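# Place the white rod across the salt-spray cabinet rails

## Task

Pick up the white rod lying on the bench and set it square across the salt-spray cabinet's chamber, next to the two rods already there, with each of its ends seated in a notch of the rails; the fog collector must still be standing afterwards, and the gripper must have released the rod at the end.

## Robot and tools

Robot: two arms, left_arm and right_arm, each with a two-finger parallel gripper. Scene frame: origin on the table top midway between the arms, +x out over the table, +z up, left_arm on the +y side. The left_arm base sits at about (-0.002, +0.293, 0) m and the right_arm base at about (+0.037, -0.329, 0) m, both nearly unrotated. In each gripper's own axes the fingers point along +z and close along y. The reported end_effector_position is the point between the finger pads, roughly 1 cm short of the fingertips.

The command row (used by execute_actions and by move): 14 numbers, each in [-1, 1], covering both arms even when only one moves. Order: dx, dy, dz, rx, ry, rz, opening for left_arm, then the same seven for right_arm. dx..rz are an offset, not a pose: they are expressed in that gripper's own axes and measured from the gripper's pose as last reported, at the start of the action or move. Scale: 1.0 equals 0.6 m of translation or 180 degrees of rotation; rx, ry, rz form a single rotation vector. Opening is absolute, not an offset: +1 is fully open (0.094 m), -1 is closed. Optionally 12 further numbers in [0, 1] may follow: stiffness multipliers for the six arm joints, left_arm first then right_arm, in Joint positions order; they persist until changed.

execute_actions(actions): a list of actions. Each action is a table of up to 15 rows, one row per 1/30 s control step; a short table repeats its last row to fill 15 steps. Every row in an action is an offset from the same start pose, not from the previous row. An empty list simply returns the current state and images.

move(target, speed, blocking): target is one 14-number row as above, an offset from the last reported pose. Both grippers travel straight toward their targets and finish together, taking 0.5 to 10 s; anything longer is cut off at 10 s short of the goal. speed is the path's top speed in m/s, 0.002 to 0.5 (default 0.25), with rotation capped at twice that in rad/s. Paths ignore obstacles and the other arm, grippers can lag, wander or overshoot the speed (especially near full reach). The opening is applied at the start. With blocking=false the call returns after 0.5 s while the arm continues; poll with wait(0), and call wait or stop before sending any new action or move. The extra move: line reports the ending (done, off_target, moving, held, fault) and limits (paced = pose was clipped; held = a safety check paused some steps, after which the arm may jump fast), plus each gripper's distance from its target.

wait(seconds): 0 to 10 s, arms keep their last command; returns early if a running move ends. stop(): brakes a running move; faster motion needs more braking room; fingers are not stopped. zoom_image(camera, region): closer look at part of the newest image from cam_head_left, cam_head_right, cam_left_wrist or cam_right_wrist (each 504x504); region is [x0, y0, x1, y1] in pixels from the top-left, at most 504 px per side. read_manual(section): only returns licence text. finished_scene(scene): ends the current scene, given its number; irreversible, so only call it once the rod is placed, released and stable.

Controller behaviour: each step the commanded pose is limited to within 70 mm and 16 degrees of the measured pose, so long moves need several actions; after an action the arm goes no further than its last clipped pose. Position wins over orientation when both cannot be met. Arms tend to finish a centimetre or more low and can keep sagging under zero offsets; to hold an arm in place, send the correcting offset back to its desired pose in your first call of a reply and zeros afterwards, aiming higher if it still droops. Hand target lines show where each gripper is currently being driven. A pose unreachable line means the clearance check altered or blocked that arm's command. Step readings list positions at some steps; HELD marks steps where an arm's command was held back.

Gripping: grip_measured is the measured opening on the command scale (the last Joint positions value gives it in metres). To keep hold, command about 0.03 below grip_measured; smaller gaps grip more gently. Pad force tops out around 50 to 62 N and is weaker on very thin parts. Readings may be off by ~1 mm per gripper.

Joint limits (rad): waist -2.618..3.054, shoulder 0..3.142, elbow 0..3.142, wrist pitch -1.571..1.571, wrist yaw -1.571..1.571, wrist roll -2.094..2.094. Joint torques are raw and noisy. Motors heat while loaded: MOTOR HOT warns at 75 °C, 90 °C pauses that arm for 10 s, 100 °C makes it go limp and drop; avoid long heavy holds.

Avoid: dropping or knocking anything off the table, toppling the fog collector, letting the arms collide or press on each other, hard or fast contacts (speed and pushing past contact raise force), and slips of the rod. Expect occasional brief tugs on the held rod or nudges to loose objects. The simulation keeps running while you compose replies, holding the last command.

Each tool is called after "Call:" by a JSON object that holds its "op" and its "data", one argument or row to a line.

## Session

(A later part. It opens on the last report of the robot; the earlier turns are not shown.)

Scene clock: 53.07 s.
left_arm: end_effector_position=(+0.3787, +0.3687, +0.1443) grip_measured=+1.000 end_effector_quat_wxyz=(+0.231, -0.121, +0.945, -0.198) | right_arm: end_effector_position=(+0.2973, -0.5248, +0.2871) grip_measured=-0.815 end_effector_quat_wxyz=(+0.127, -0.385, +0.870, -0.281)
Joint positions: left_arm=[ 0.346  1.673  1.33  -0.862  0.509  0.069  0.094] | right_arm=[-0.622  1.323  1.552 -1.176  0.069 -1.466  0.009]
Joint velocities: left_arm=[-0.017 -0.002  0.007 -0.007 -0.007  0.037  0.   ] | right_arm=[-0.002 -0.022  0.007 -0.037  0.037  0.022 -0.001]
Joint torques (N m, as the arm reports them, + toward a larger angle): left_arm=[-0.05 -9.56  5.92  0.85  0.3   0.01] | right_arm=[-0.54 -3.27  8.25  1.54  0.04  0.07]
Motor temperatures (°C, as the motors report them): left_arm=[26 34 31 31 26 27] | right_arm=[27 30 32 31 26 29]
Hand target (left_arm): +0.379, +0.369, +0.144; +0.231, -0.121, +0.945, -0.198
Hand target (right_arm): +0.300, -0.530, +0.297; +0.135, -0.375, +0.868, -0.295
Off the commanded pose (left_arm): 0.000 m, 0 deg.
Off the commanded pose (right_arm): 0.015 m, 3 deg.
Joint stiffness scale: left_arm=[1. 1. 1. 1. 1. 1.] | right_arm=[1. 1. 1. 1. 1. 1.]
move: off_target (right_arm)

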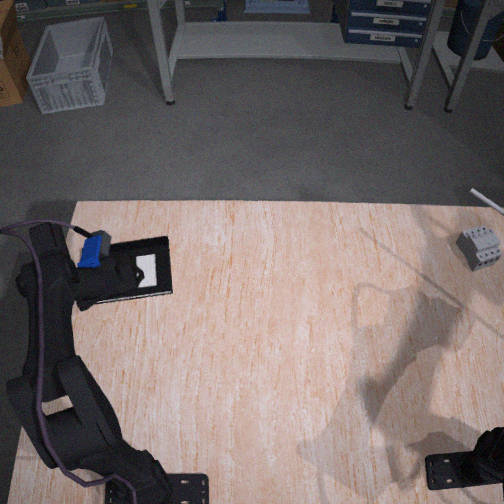

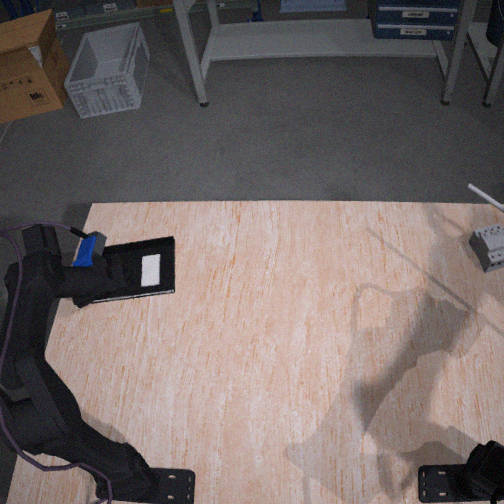

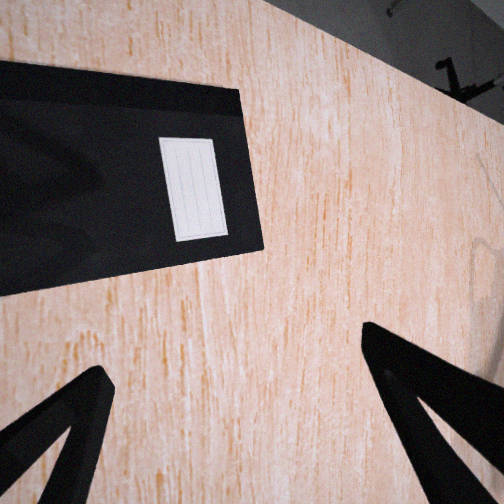

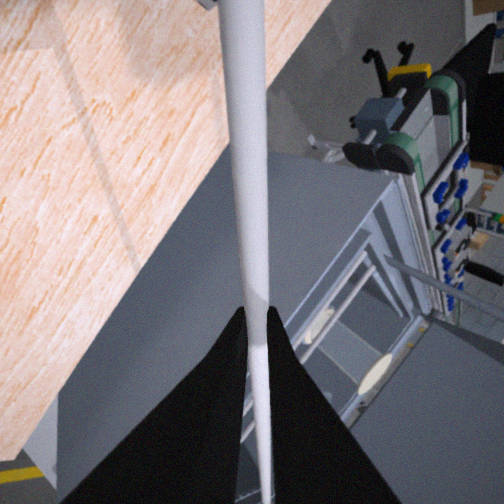

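Call:
{"op": "move", "data": {
  "target": [0.455,-0.866,-0.325,0.401,-0.144,0.377,1, 0.441,-0.01,-0.02,0,0.163,0.225,-0.86],
  "speed": 0.25
}}

Scene clock: 58.50 s.
left_arm: end_effector_position=(+0.1321, -0.1167, +0.4054) grip_measured=+1.000 end_effector_quat_wxyz=(+0.491, +0.501, +0.515, -0.492) | right_arm: end_effector_position=(+0.1214, -0.7193, +0.2894) grip_measured=-0.816 end_effector_quat_wxyz=(+0.002, +0.011, +0.955, -0.296)
Joint positions: left_arm=[-1.13   1.292  1.217  0.037  0.5    0.004  0.094] | right_arm=[-1.302  1.636  1.861 -1.214  0.159 -1.314  0.009]
Joint velocities: left_arm=[ 0.012 -0.007 -0.002  0.139 -0.051 -0.037  0.   ] | right_arm=[-0.027  0.007 -0.007  0.037 -0.022 -0.007  0.   ]
Joint torques (N m, as the arm reports them, + toward a larger angle): left_arm=[-0.75 -4.94  8.46  1.88  0.05  0.07] | right_arm=[-0.55 -6.3   8.05  1.29  0.11  0.09]
Motor temperatures (°C, as the motors report them): left_arm=[26 33 32 32 26 27] | right_arm=[27 30 33 32 26 29]
Hand target (left_arm): +0.130, -0.120, +0.417; +0.501, +0.503, +0.502, -0.494
Hand target (right_arm): +0.118, -0.720, +0.295; +0.001, +0.020, +0.954, -0.299
Off the commanded pose (left_arm): 0.020 m, 2 deg.
Off the commanded pose (right_arm): 0.010 m, 2 deg.
Joint stiffness scale: left_arm=[1. 1. 1. 1. 1. 1.] | right_arm=[1. 1. 1. 1. 1. 1.]
move: off_target (left_arm)

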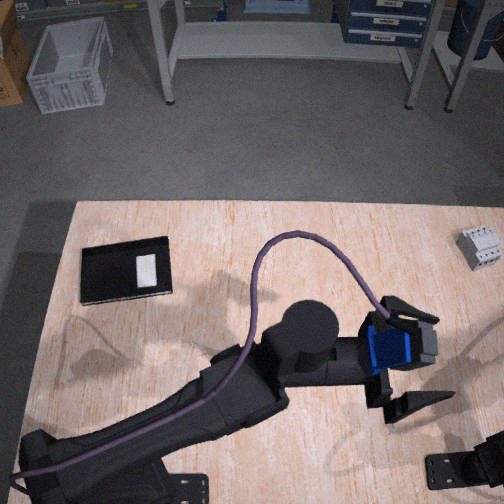

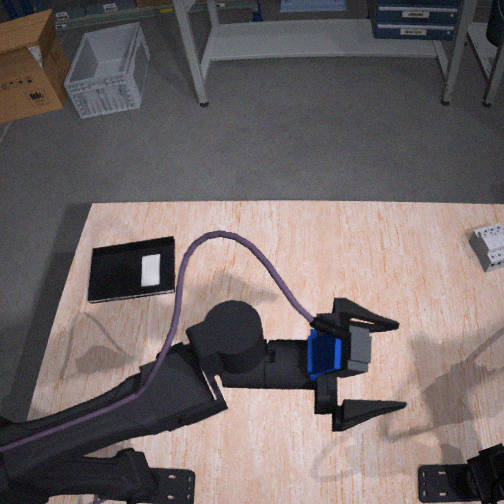

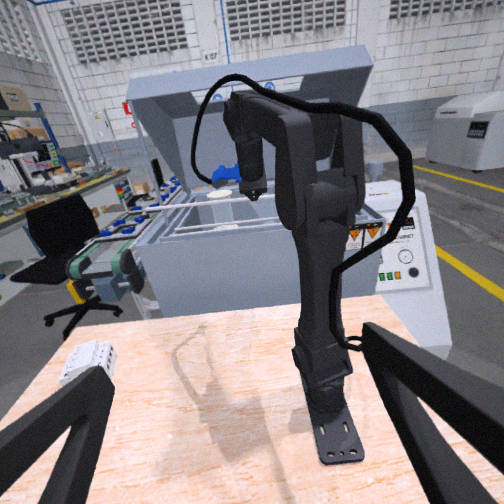

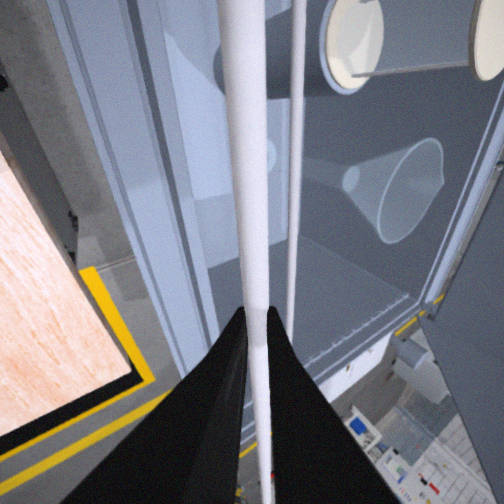

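Call:
{"op": "move", "data": {
  "target": [-0.067,0.333,0.208,-0.11,0.05,0,1, 0.002,-0.072,0.13,0,0.006,0.003,-0.86],
  "speed": 0.15
}}

Scene clock: 62.53 s.
left_arm: end_effector_position=(+0.3294, -0.2409, +0.4434) grip_measured=+1.000 end_effector_quat_wxyz=(+0.539, +0.441, +0.616, -0.370) | right_arm: end_effector_position=(+0.1194, -0.7903, +0.2378) grip_measured=-0.816 end_effector_quat_wxyz=(-0.014, +0.016, +0.962, -0.273)
Joint positions: left_arm=[-1.011  2.327  2.825 -0.651  0.282  0.063  0.094] | right_arm=[-1.35   1.891  1.976 -1.122  0.156 -1.347  0.009]
Joint velocities: left_arm=[ 0.022 -0.007 -0.022 -0.007  0.022 -0.037  0.   ] | right_arm=[-0.012 -0.012 -0.017  0.007 -0.037 -0.051 -0.   ]
Joint torques (N m, as the arm reports them, + toward a larger angle): left_arm=[  0.68 -13.92   6.99   1.64  -0.02   0.07] | right_arm=[-0.68 -9.24  8.59  1.52 -0.05  0.  ]
Motor temperatures (°C, as the motors report them): left_arm=[26 34 32 32 26 27] | right_arm=[27 31 33 32 26 29]
Hand target (left_arm): +0.336, -0.238, +0.439; +0.539, +0.439, +0.622, -0.361
Hand target (right_arm): +0.120, -0.799, +0.250; -0.005, +0.019, +0.955, -0.295
Off the commanded pose (left_arm): 0.007 m, 3 deg.
Off the commanded pose (right_arm): 0.015 m, 3 deg.
Joint stiffness scale: left_arm=[1. 1. 1. 1. 1. 1.] | right_arm=[1. 1. 1. 1. 1. 1.]
elbow stopped short (left arm): the move would have taken joint 3 (elbow) straighter than the controller allows; a more bent joint 3 avoids this.
move: off_target (left_arm, right_arm)

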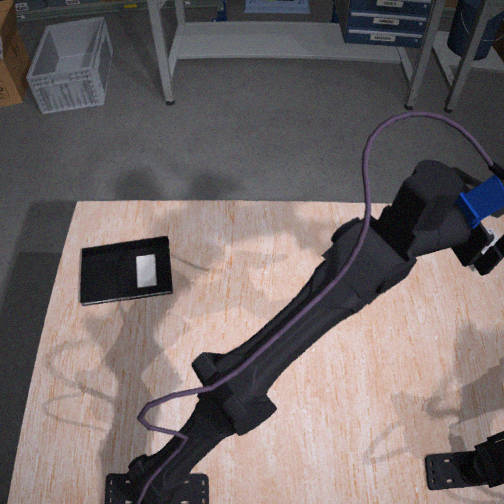

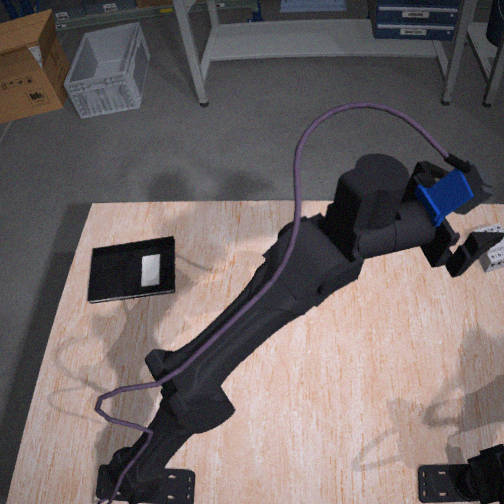

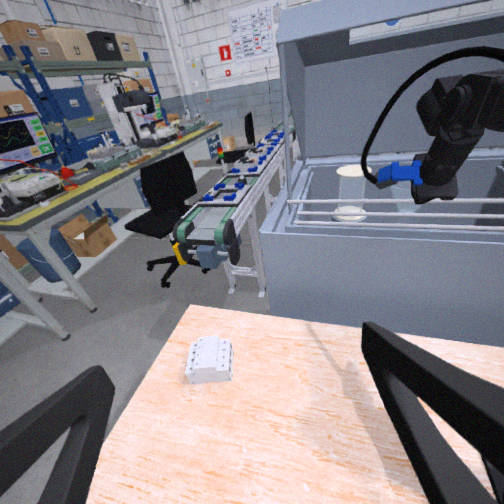

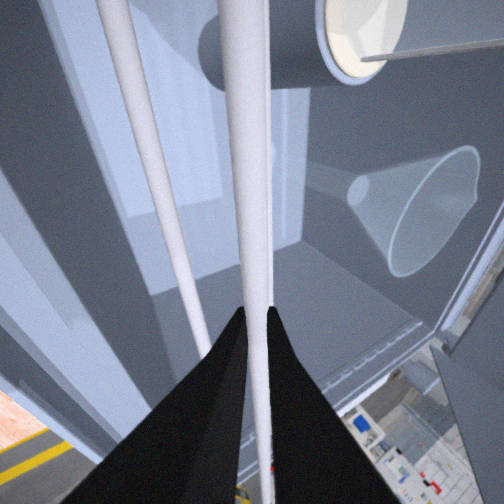

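Call:
{"op": "zoom_image", "data": {
  "camera": "cam_left_wrist",
  "region": [250, 150, 390, 260]
}}

Region (250, 150, 390, 260) of cam_left_wrist's 504x504 image, scaled by 3.600, with more detail than that image has; it fills the top 396 rows of this view, and the rest is white.

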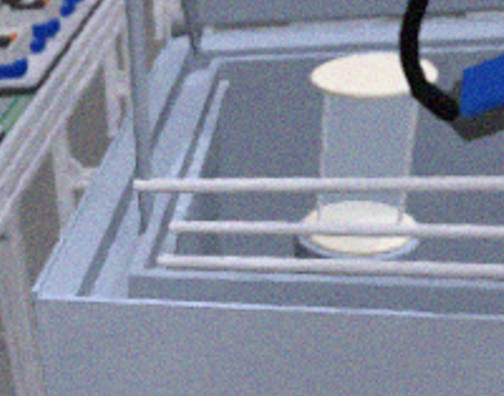

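Call:
{"op": "move", "data": {
  "target": [0,0,0,0,0,0,1, 0.033,-0.01,-0.005,0,-0.005,0.003,-0.86],
  "speed": 0.04
}}

Call:
{"op": "zoom_image", "data": {
  "camera": "cam_left_wrist",
  "region": [250, 150, 390, 260]
}}

Scene clock: 64.10 s.
left_arm: end_effector_position=(+0.3294, -0.2409, +0.4431) grip_measured=+1.000 end_effector_quat_wxyz=(+0.538, +0.441, +0.616, -0.369) | right_arm: end_effector_position=(+0.0996, -0.7935, +0.2370) grip_measured=-0.816 end_effector_quat_wxyz=(-0.010, +0.019, +0.963, -0.270)
Joint positions: left_arm=[-1.011  2.327  2.825 -0.653  0.282  0.063  0.094] | right_arm=[-1.406  1.891  1.976 -1.122  0.121 -1.386  0.009]
Joint velocities: left_arm=[-0.017 -0.002 -0.002  0.037  0.007  0.022  0.   ] | right_arm=[-0.017  0.012 -0.007  0.007 -0.007  0.007 -0.   ]
Joint torques (N m, as the arm reports them, + toward a larger angle): left_arm=[ -0.03 -15.53   5.27   1.86   0.07   0.01] | right_arm=[-0.42 -9.58  7.86  1.23 -0.08 -0.02]
Motor temperatures (°C, as the motors report them): left_arm=[26 34 32 33 26 27] | right_arm=[27 31 33 32 26 29]
Hand target (left_arm): +0.329, -0.241, +0.443; +0.538, +0.441, +0.616, -0.370
Hand target (right_arm): +0.100, -0.793, +0.243; -0.004, +0.018, +0.962, -0.273
Off the commanded pose (left_arm): 0.000 m, 0 deg.
Off the commanded pose (right_arm): 0.007 m, 1 deg.
Joint stiffness scale: left_arm=[1. 1. 1. 1. 1. 1.] | right_arm=[1. 1. 1. 1. 1. 1.]
move: done

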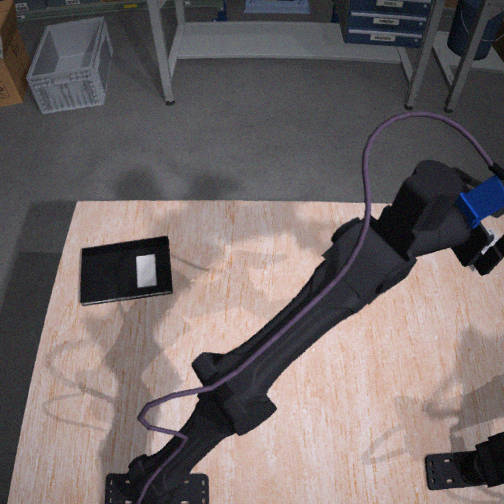

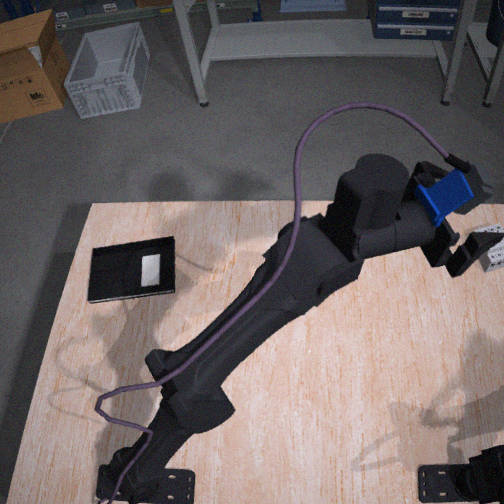

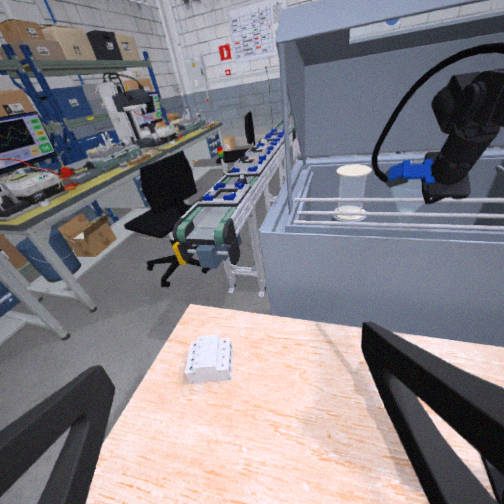

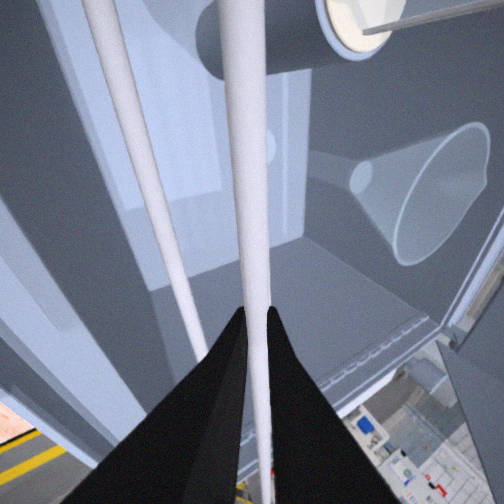

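Region (250, 150, 390, 260) of cam_left_wrist's 504x504 image, scaled by 3.600, with more detail than that image has; it fills the top 396 rows of this view, and the rest is white.

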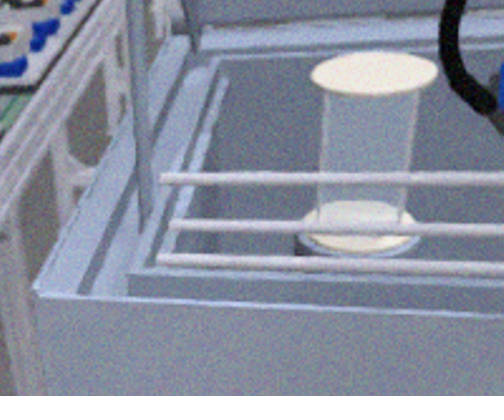

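Call:
{"op": "move", "data": {
  "target": [0,0,0,0,0,0,1, 0,0.017,0.029,0,0,0,-0.86],
  "speed": 0.02
}}

Call:
{"op": "zoom_image", "data": {
  "camera": "cam_left_wrist",
  "region": [250, 150, 390, 260]
}}

Scene clock: 65.97 s.
left_arm: end_effector_position=(+0.3294, -0.2409, +0.4431) grip_measured=+1.000 end_effector_quat_wxyz=(+0.538, +0.441, +0.616, -0.369) | right_arm: end_effector_position=(+0.0996, -0.7909, +0.2052) grip_measured=-0.816 end_effector_quat_wxyz=(-0.013, +0.017, +0.969, -0.248)
Joint positions: left_arm=[-1.011  2.327  2.825 -0.653  0.282  0.063  0.094] | right_arm=[-1.406  1.891  1.868 -1.06   0.118 -1.388  0.009]
Joint velocities: left_arm=[-0.012 -0.002 -0.012 -0.037 -0.022  0.051  0.   ] | right_arm=[ 0.002  0.017  0.017  0.095  0.051  0.022 -0.   ]
Joint torques (N m, as the arm reports them, + toward a larger angle): left_arm=[ -0.05 -15.57   5.25   1.85   0.07   0.01] | right_arm=[ -0.02 -11.14   5.95   1.46   0.05   0.03]
Motor temperatures (°C, as the motors report them): left_arm=[26 35 32 33 26 27] | right_arm=[27 31 33 32 26 29]
Hand target (left_arm): +0.329, -0.241, +0.443; +0.538, +0.441, +0.616, -0.369
Hand target (right_arm): +0.100, -0.794, +0.217; -0.010, +0.020, +0.963, -0.269
Off the commanded pose (left_arm): 0.000 m, 0 deg.
Off the commanded pose (right_arm): 0.012 m, 3 deg.
Joint stiffness scale: left_arm=[1. 1. 1. 1. 1. 1.] | right_arm=[1. 1. 1. 1. 1. 1.]
move: off_target (right_arm)

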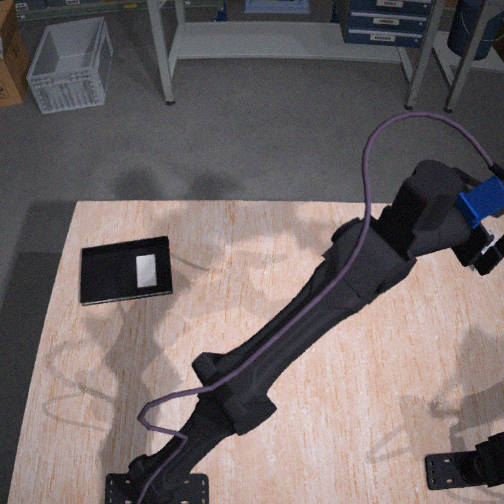

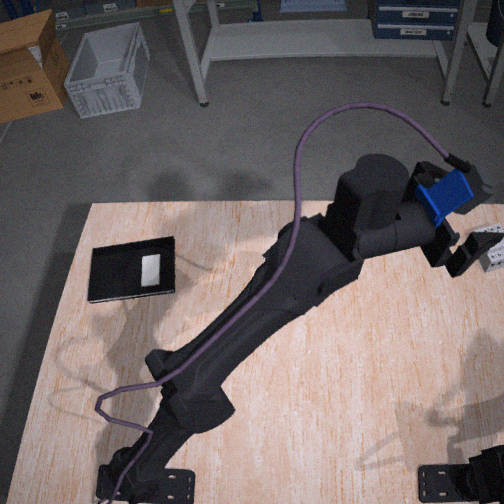

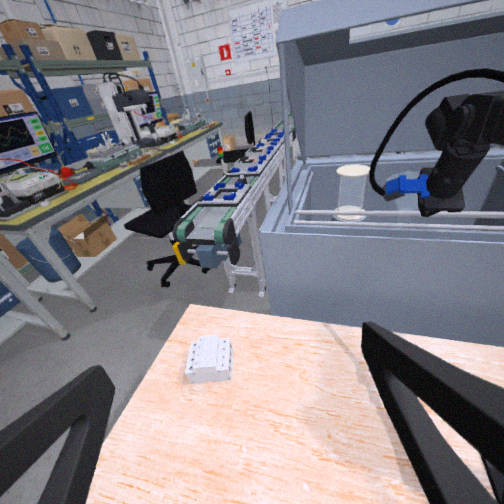

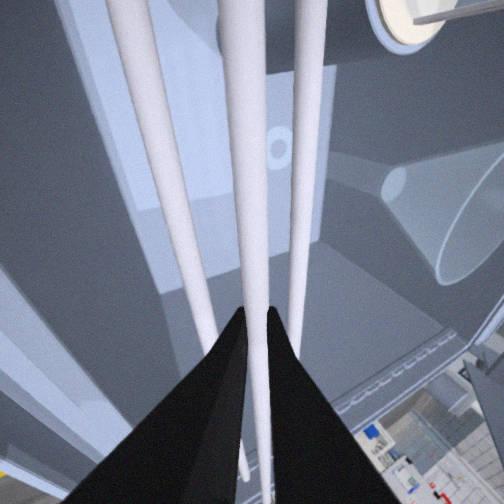

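Region (250, 150, 390, 260) of cam_left_wrist's 504x504 image, scaled by 3.600, with more detail than that image has; it fills the top 396 rows of this view, and the rest is white.

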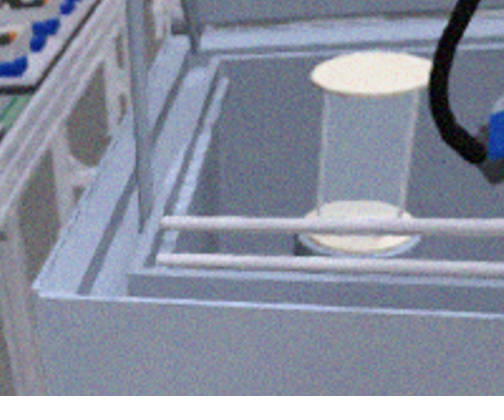

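Call:
{"op": "move", "data": {
  "target": [0,0,0,0,0,0,1, 0,-0.004,0.012,0,-0.006,0.003,-0.86],
  "speed": 0.015
}}

Call:
{"op": "zoom_image", "data": {
  "camera": "cam_left_wrist",
  "region": [250, 150, 390, 260]
}}

Scene clock: 67.83 s.
left_arm: end_effector_position=(+0.3294, -0.2409, +0.4431) grip_measured=+1.000 end_effector_quat_wxyz=(+0.538, +0.441, +0.616, -0.369) | right_arm: end_effector_position=(+0.0999, -0.7928, +0.2000) grip_measured=-0.816 end_effector_quat_wxyz=(-0.008, +0.018, +0.970, -0.243)
Joint positions: left_arm=[-1.011  2.327  2.825 -0.653  0.282  0.063  0.094] | right_arm=[-1.411  1.903  1.868 -1.056  0.105 -1.388  0.009]
Joint velocities: left_arm=[-0.007 -0.002 -0.002 -0.007  0.007 -0.007  0.   ] | right_arm=[-0.007 -0.012  0.007  0.007 -0.095 -0.066  0.   ]
Joint torques (N m, as the arm reports them, + toward a larger angle): left_arm=[ -0.04 -15.56   5.24   1.85   0.06   0.  ] | right_arm=[-0.63 -9.49  6.34  1.39 -0.08  0.  ]
Motor temperatures (°C, as the motors report them): left_arm=[26 36 32 34 26 27] | right_arm=[27 32 33 32 26 29]
Hand target (left_arm): +0.329, -0.241, +0.443; +0.538, +0.441, +0.616, -0.369
Hand target (right_arm): +0.099, -0.796, +0.200; -0.003, +0.019, +0.969, -0.248
Off the commanded pose (left_arm): 0.000 m, 0 deg.
Off the commanded pose (right_arm): 0.004 m, 1 deg.
Joint stiffness scale: left_arm=[1. 1. 1. 1. 1. 1.] | right_arm=[1. 1. 1. 1. 1. 1.]
move: done

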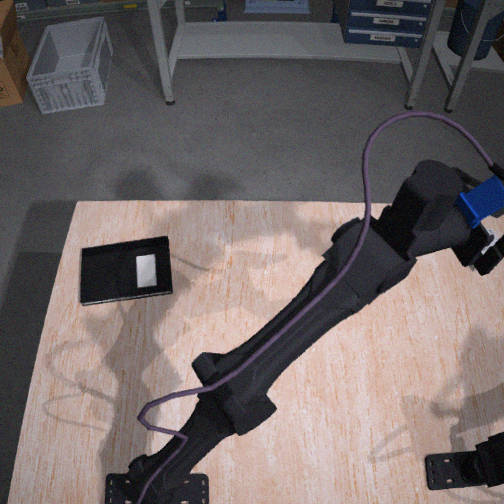

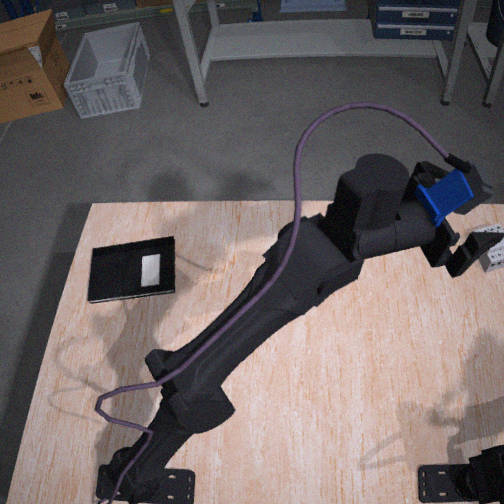

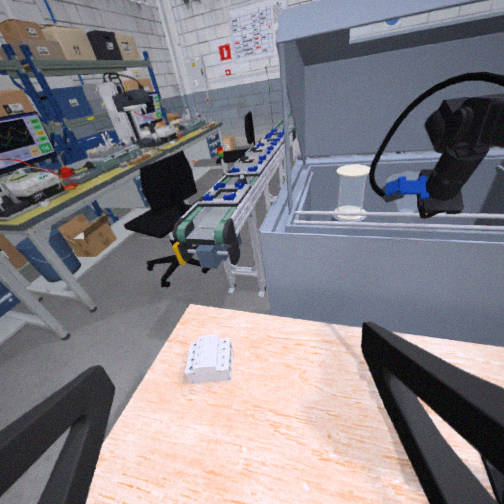

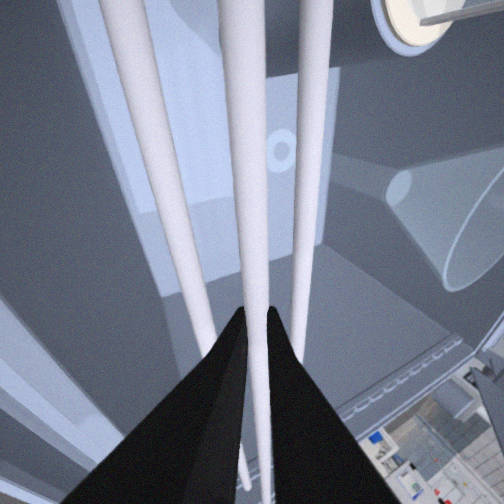

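Region (250, 150, 390, 260) of cam_left_wrist's 504x504 image, scaled by 3.600, with more detail than that image has; it fills the top 396 rows of this view, and the rest is white.

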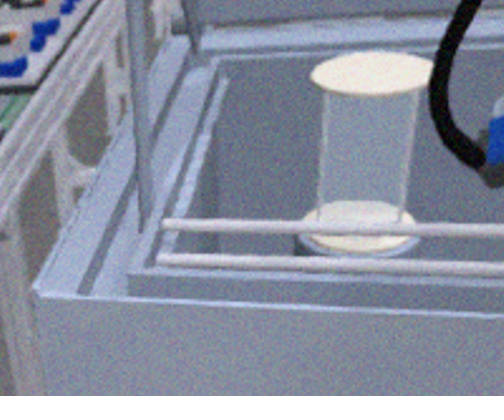

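Call:
{"op": "move", "data": {
  "target": [0,0,0,0,0,0,1, 0,-0.003,0.013,0,-0.002,0.001,-0.86],
  "speed": 0.015
}}

Call:
{"op": "zoom_image", "data": {
  "camera": "cam_left_wrist",
  "region": [270, 180, 350, 240]
}}

Scene clock: 69.43 s.
left_arm: end_effector_position=(+0.3294, -0.2409, +0.4431) grip_measured=+1.000 end_effector_quat_wxyz=(+0.538, +0.441, +0.616, -0.369) | right_arm: end_effector_position=(+0.1001, -0.7938, +0.1938) grip_measured=-0.816 end_effector_quat_wxyz=(-0.009, +0.017, +0.972, -0.236)
Joint positions: left_arm=[-1.011  2.327  2.825 -0.653  0.282  0.063  0.094] | right_arm=[-1.411  1.917  1.868 -1.056  0.105 -1.388  0.009]
Joint velocities: left_arm=[ 0.002 -0.012 -0.017 -0.037 -0.095  0.022  0.   ] | right_arm=[-0.012  0.007 -0.007 -0.066 -0.051  0.007  0.   ]
Joint torques (N m, as the arm reports them, + toward a larger angle): left_arm=[ -0.06 -15.57   5.24   1.85   0.06   0.01] | right_arm=[-0.58 -9.54  6.14  1.4  -0.07  0.  ]
Motor temperatures (°C, as the motors report them): left_arm=[26 37 32 34 26 27] | right_arm=[27 32 33 32 26 29]
Hand target (left_arm): +0.329, -0.241, +0.443; +0.538, +0.441, +0.616, -0.369
Hand target (right_arm): +0.100, -0.798, +0.194; -0.005, +0.018, +0.970, -0.242
Off the commanded pose (left_arm): 0.000 m, 0 deg.
Off the commanded pose (right_arm): 0.004 m, 1 deg.
Joint stiffness scale: left_arm=[1. 1. 1. 1. 1. 1.] | right_arm=[1. 1. 1. 1. 1. 1.]
move: done

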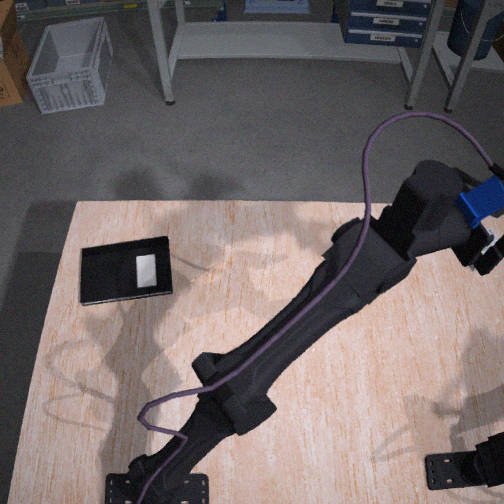

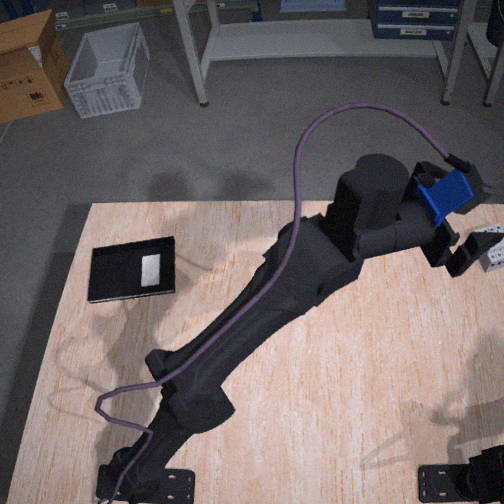

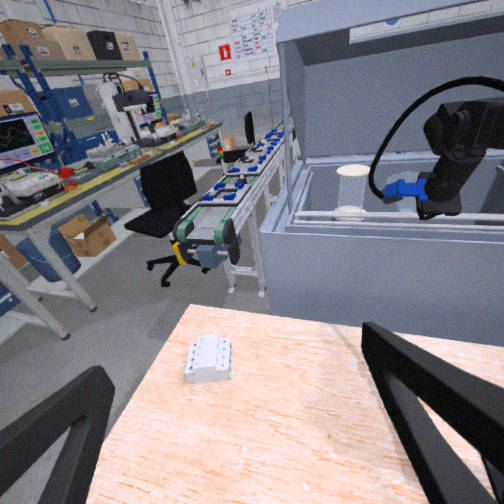

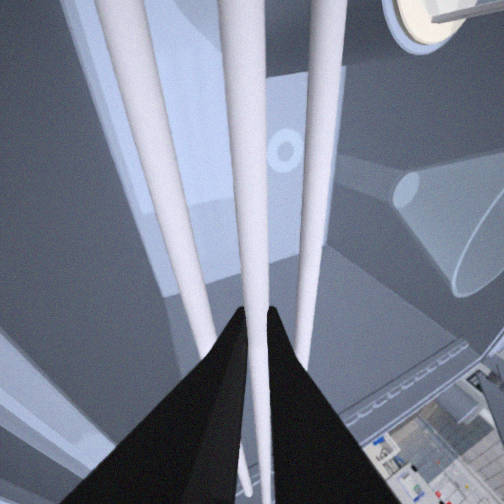

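Region (270, 180, 350, 240) of cam_left_wrist's 504x504 image, scaled by 6.300, with more detail than that image has; it fills the top 378 rows of this view, and the rest is white.

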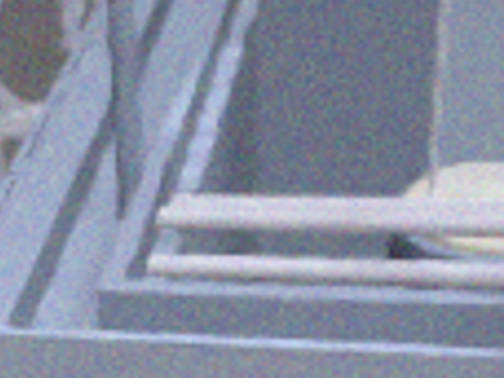

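Call:
{"op": "move", "data": {
  "target": [0,0,0,0,0,0,1, 0,-0.010,0.007,0.004,-0.002,0.001,-0.86],
  "speed": 0.015
}}

Call:
{"op": "zoom_image", "data": {
  "camera": "cam_left_wrist",
  "region": [270, 180, 350, 240]
}}

Scene clock: 72.23 s.
left_arm: end_effector_position=(+0.3294, -0.2409, +0.4431) grip_measured=+1.000 end_effector_quat_wxyz=(+0.538, +0.441, +0.616, -0.369) | right_arm: end_effector_position=(+0.1003, -0.7948, +0.1880) grip_measured=-0.816 end_effector_quat_wxyz=(-0.011, +0.017, +0.973, -0.230)
Joint positions: left_arm=[-1.011  2.327  2.825 -0.653  0.282  0.063  0.094] | right_arm=[-1.411  1.93   1.868 -1.056  0.105 -1.389  0.009]
Joint velocities: left_arm=[-0.017 -0.007  0.012  0.037  0.022 -0.022  0.   ] | right_arm=[-0.032 -0.007  0.012 -0.007  0.022 -0.037 -0.001]
Joint torques (N m, as the arm reports them, + toward a larger angle): left_arm=[ -0.05 -15.57   5.24   1.85   0.07   0.01] | right_arm=[-0.54 -9.62  7.41  1.38 -0.04  0.  ]
Motor temperatures (°C, as the motors report them): left_arm=[26 38 32 34 26 27] | right_arm=[27 32 33 33 26 29]
Hand target (left_arm): +0.329, -0.241, +0.443; +0.538, +0.441, +0.616, -0.369
Hand target (right_arm): +0.100, -0.801, +0.193; -0.006, +0.018, +0.970, -0.242
Off the commanded pose (left_arm): 0.000 m, 0 deg.
Off the commanded pose (right_arm): 0.008 m, 2 deg.
Joint stiffness scale: left_arm=[1. 1. 1. 1. 1. 1.] | right_arm=[1. 1. 1. 1. 1. 1.]
move: done

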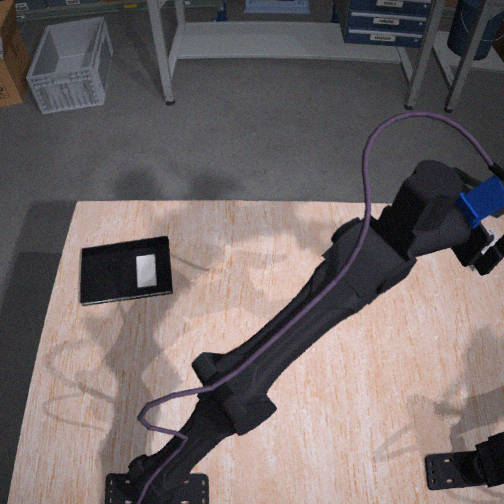

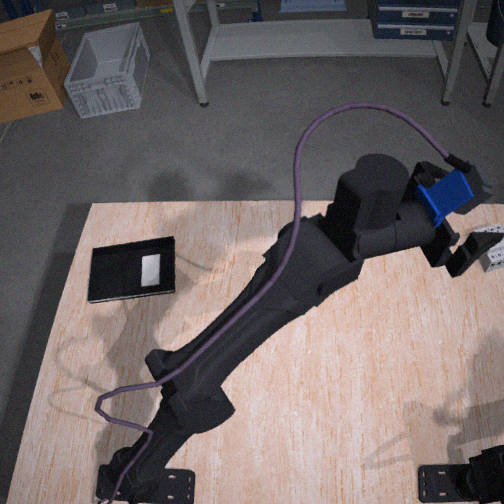

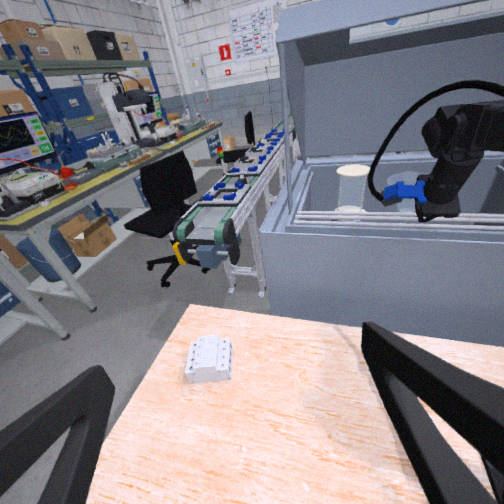

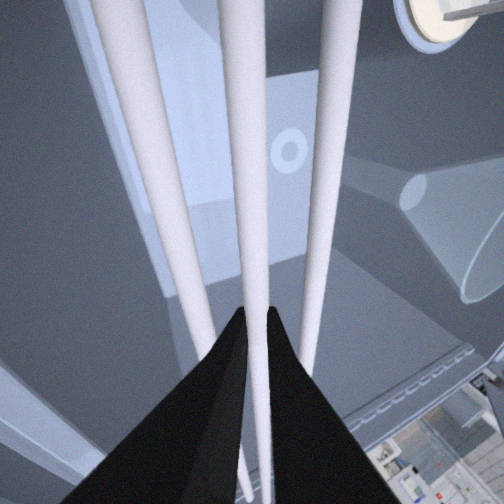

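Region (270, 180, 350, 240) of cam_left_wrist's 504x504 image, scaled by 6.300, with more detail than that image has; it fills the top 378 rows of this view, and the rest is white.

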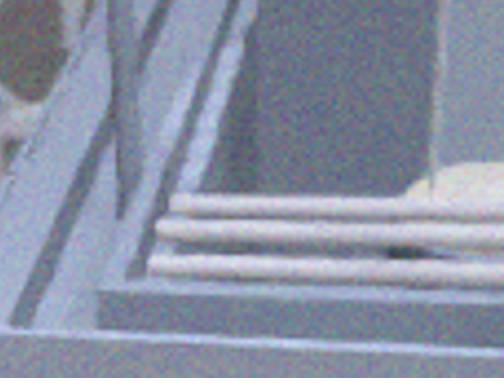

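Call:
{"op": "move", "data": {
  "target": [0,0,0,0,0,0,1, 0,0,0,0,0,0,-0.68],
  "speed": 0.015
}}

Call:
{"op": "zoom_image", "data": {
  "camera": "cam_left_wrist",
  "region": [270, 180, 350, 240]
}}

Scene clock: 73.23 s.
left_arm: end_effector_position=(+0.3294, -0.2409, +0.4431) grip_measured=+1.000 end_effector_quat_wxyz=(+0.538, +0.441, +0.616, -0.369) | right_arm: end_effector_position=(+0.1003, -0.7948, +0.1880) grip_measured=-0.683 end_effector_quat_wxyz=(-0.011, +0.016, +0.973, -0.230)
Joint positions: left_arm=[-1.011  2.327  2.825 -0.653  0.282  0.063  0.094] | right_arm=[-1.411  1.93   1.868 -1.056  0.105 -1.389  0.015]
Joint velocities: left_arm=[ 0.002 -0.002  0.002 -0.066  0.066  0.066  0.   ] | right_arm=[-0.017  0.012  0.012 -0.022  0.007 -0.022 -0.001]
Joint torques (N m, as the arm reports them, + toward a larger angle): left_arm=[ -0.04 -15.56   5.26   1.85   0.07   0.  ] | right_arm=[ 0.02 -9.81  6.44  1.2   0.01  0.01]
Motor temperatures (°C, as the motors report them): left_arm=[26 38 32 35 26 27] | right_arm=[27 32 33 33 26 29]
Hand target (left_arm): +0.329, -0.241, +0.443; +0.538, +0.441, +0.616, -0.369
Hand target (right_arm): +0.100, -0.795, +0.188; -0.011, +0.016, +0.973, -0.230
Off the commanded pose (left_arm): 0.000 m, 0 deg.
Off the commanded pose (right_arm): 0.000 m, 0 deg.
Joint stiffness scale: left_arm=[1. 1. 1. 1. 1. 1.] | right_arm=[1. 1. 1. 1. 1. 1.]
move: done

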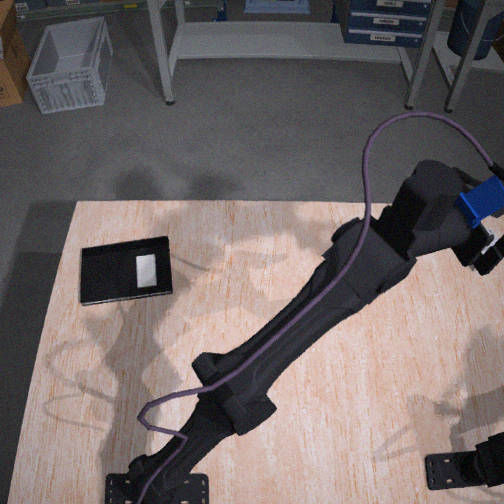

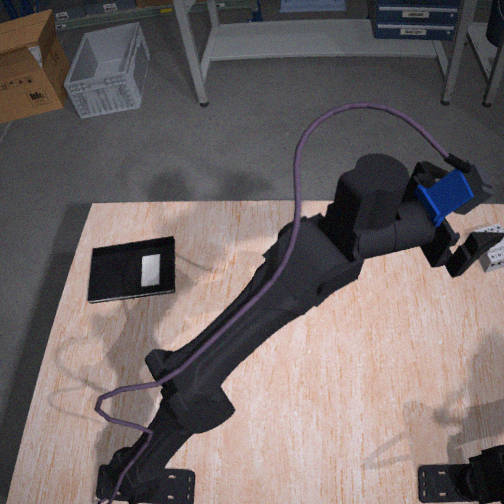

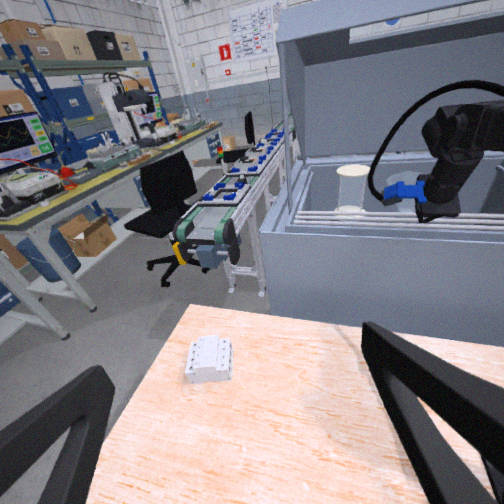

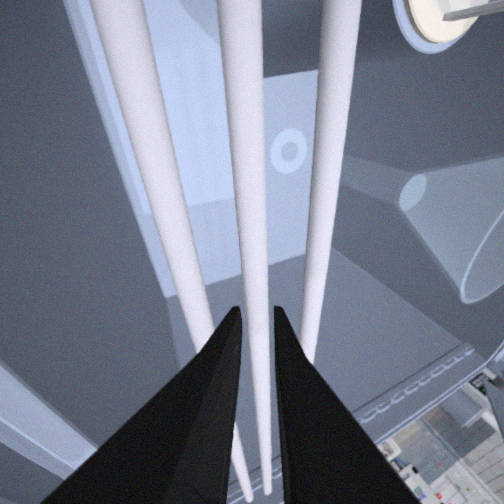

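Region (270, 180, 350, 240) of cam_left_wrist's 504x504 image, scaled by 6.300, with more detail than that image has; it fills the top 378 rows of this view, and the rest is white.

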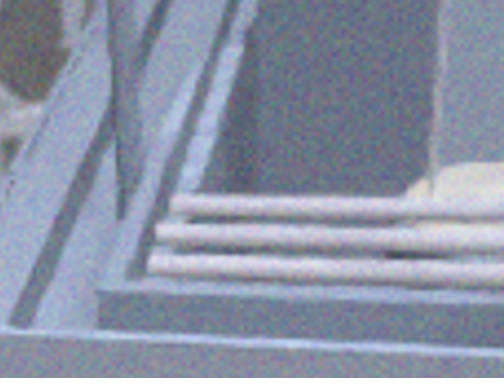

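Call:
{"op": "move", "data": {
  "target": [0,0,0,0,0,0,1, 0,0,-0.1,0,0,0,-0.68],
  "speed": 0.05
}}

Call:
{"op": "move", "data": {
  "target": [0,0,0,0,0,0,1, 0,-0.08,-0.2,0.06,-0.06,0.5,1],
  "speed": 0.3
}}

Scene clock: 75.27 s.
left_arm: end_effector_position=(+0.3294, -0.2409, +0.4431) grip_measured=+1.000 end_effector_quat_wxyz=(+0.538, +0.441, +0.616, -0.369) | right_arm: end_effector_position=(+0.0998, -0.7735, +0.2305) grip_measured=-0.683 end_effector_quat_wxyz=(-0.011, +0.015, +0.974, -0.226)
Joint positions: left_arm=[-1.011  2.327  2.825 -0.653  0.282  0.063  0.094] | right_arm=[-1.403  1.896  2.    -1.23   0.108 -1.384  0.015]
Joint velocities: left_arm=[-0.002  0.012 -0.007 -0.022 -0.051  0.051  0.   ] | right_arm=[-0.002  0.027 -0.007 -0.051 -0.022  0.007  0.   ]
Joint torques (N m, as the arm reports them, + toward a larger angle): left_arm=[ -0.03 -15.55   5.26   1.85   0.07   0.  ] | right_arm=[  0.7  -10.44   7.73   0.98   0.06   0.1 ]
Motor temperatures (°C, as the motors report them): left_arm=[26 38 32 35 26 27] | right_arm=[27 33 33 32 26 29]
Hand target (left_arm): +0.329, -0.241, +0.443; +0.538, +0.441, +0.616, -0.369
Hand target (right_arm): +0.101, -0.767, +0.241; -0.011, +0.016, +0.973, -0.230
Off the commanded pose (left_arm): 0.000 m, 0 deg.
Off the commanded pose (right_arm): 0.013 m, 0 deg.
Joint stiffness scale: left_arm=[1. 1. 1. 1. 1. 1.] | right_arm=[1. 1. 1. 1. 1. 1.]
move: off_target (right_arm)

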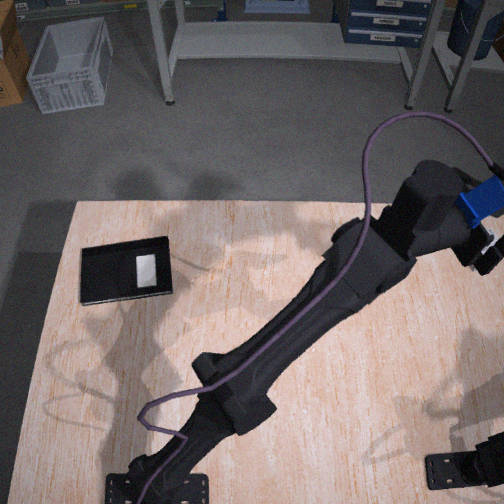

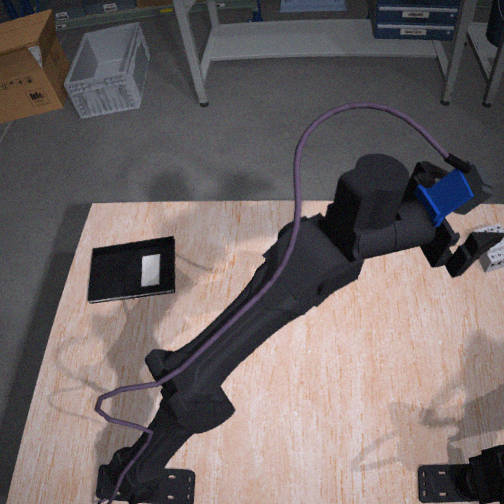

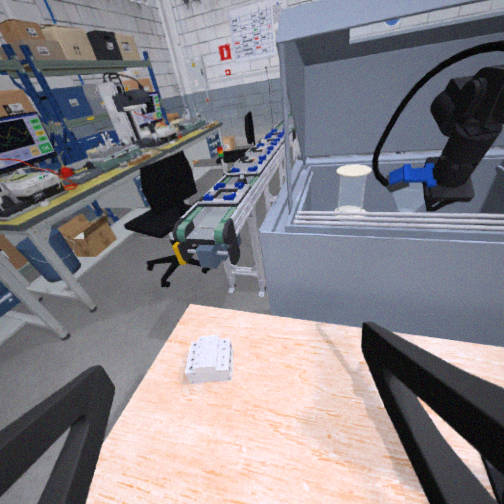

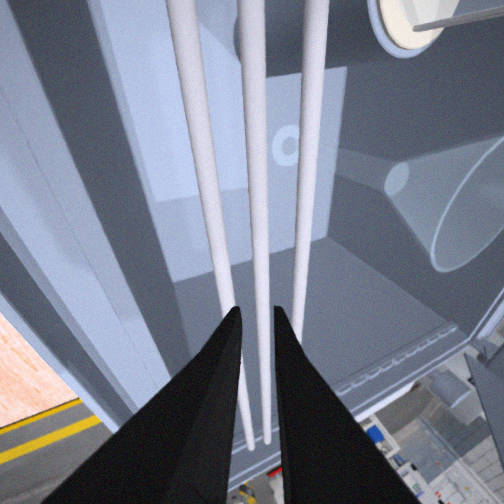

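Scene clock: 78.67 s.
left_arm: end_effector_position=(+0.3294, -0.2409, +0.4431) grip_measured=+1.000 end_effector_quat_wxyz=(+0.538, +0.441, +0.616, -0.369) | right_arm: end_effector_position=(+0.1004, -0.7659, +0.3594) grip_measured=+1.000 end_effector_quat_wxyz=(+0.240, +0.675, +0.651, -0.251)
Joint positions: left_arm=[-1.011  2.327  2.825 -0.653  0.282  0.063  0.094] | right_arm=[-1.377  1.903  2.459 -1.432  0.16   0.185  0.094]
Joint velocities: left_arm=[-0.002  0.007 -0.007 -0.022 -0.007  0.037  0.   ] | right_arm=[-0.002  0.002  0.017  0.007 -0.037  0.037  0.   ]
Joint torques (N m, as the arm reports them, + toward a larger angle): left_arm=[ -0.04 -15.56   5.24   1.85   0.07   0.  ] | right_arm=[ 0.63 -7.43  6.57  1.32  0.15  0.07]
Motor temperatures (°C, as the motors report them): left_arm=[26 39 32 35 26 27] | right_arm=[27 33 33 32 26 29]
Hand target (left_arm): +0.329, -0.241, +0.443; +0.538, +0.441, +0.616, -0.369
Hand target (right_arm): +0.101, -0.763, +0.359; +0.233, +0.677, +0.651, -0.250
Off the commanded pose (left_arm): 0.000 m, 0 deg.
Off the commanded pose (right_arm): 0.003 m, 1 deg.
Joint stiffness scale: left_arm=[1. 1. 1. 1. 1. 1.] | right_arm=[1. 1. 1. 1. 1. 1.]
move: done

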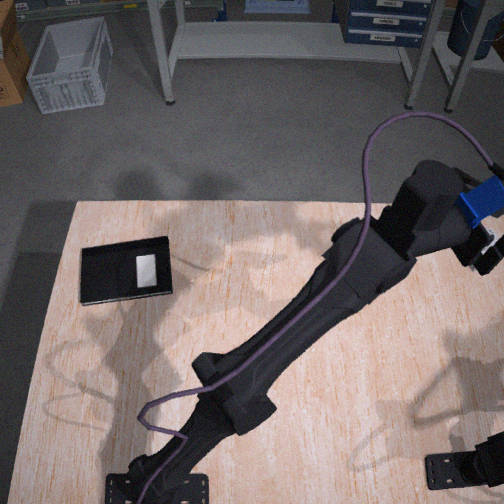

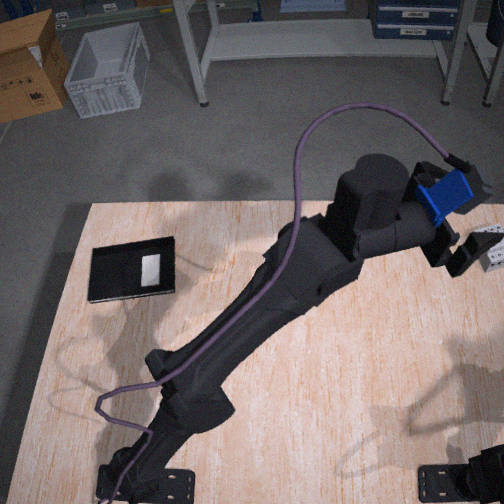

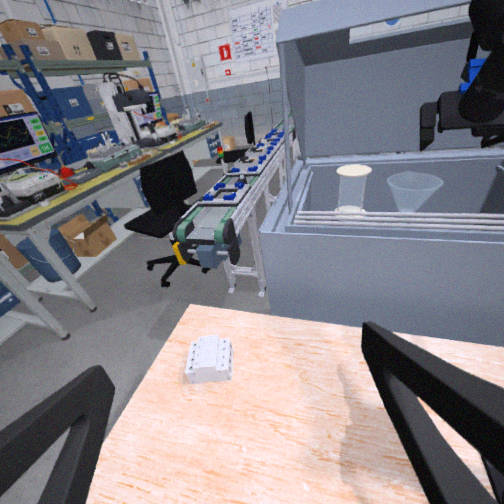

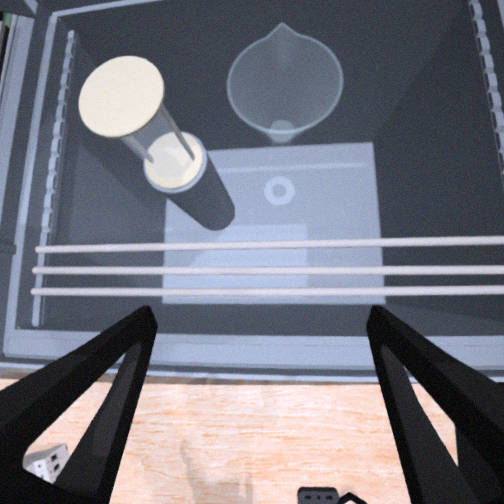

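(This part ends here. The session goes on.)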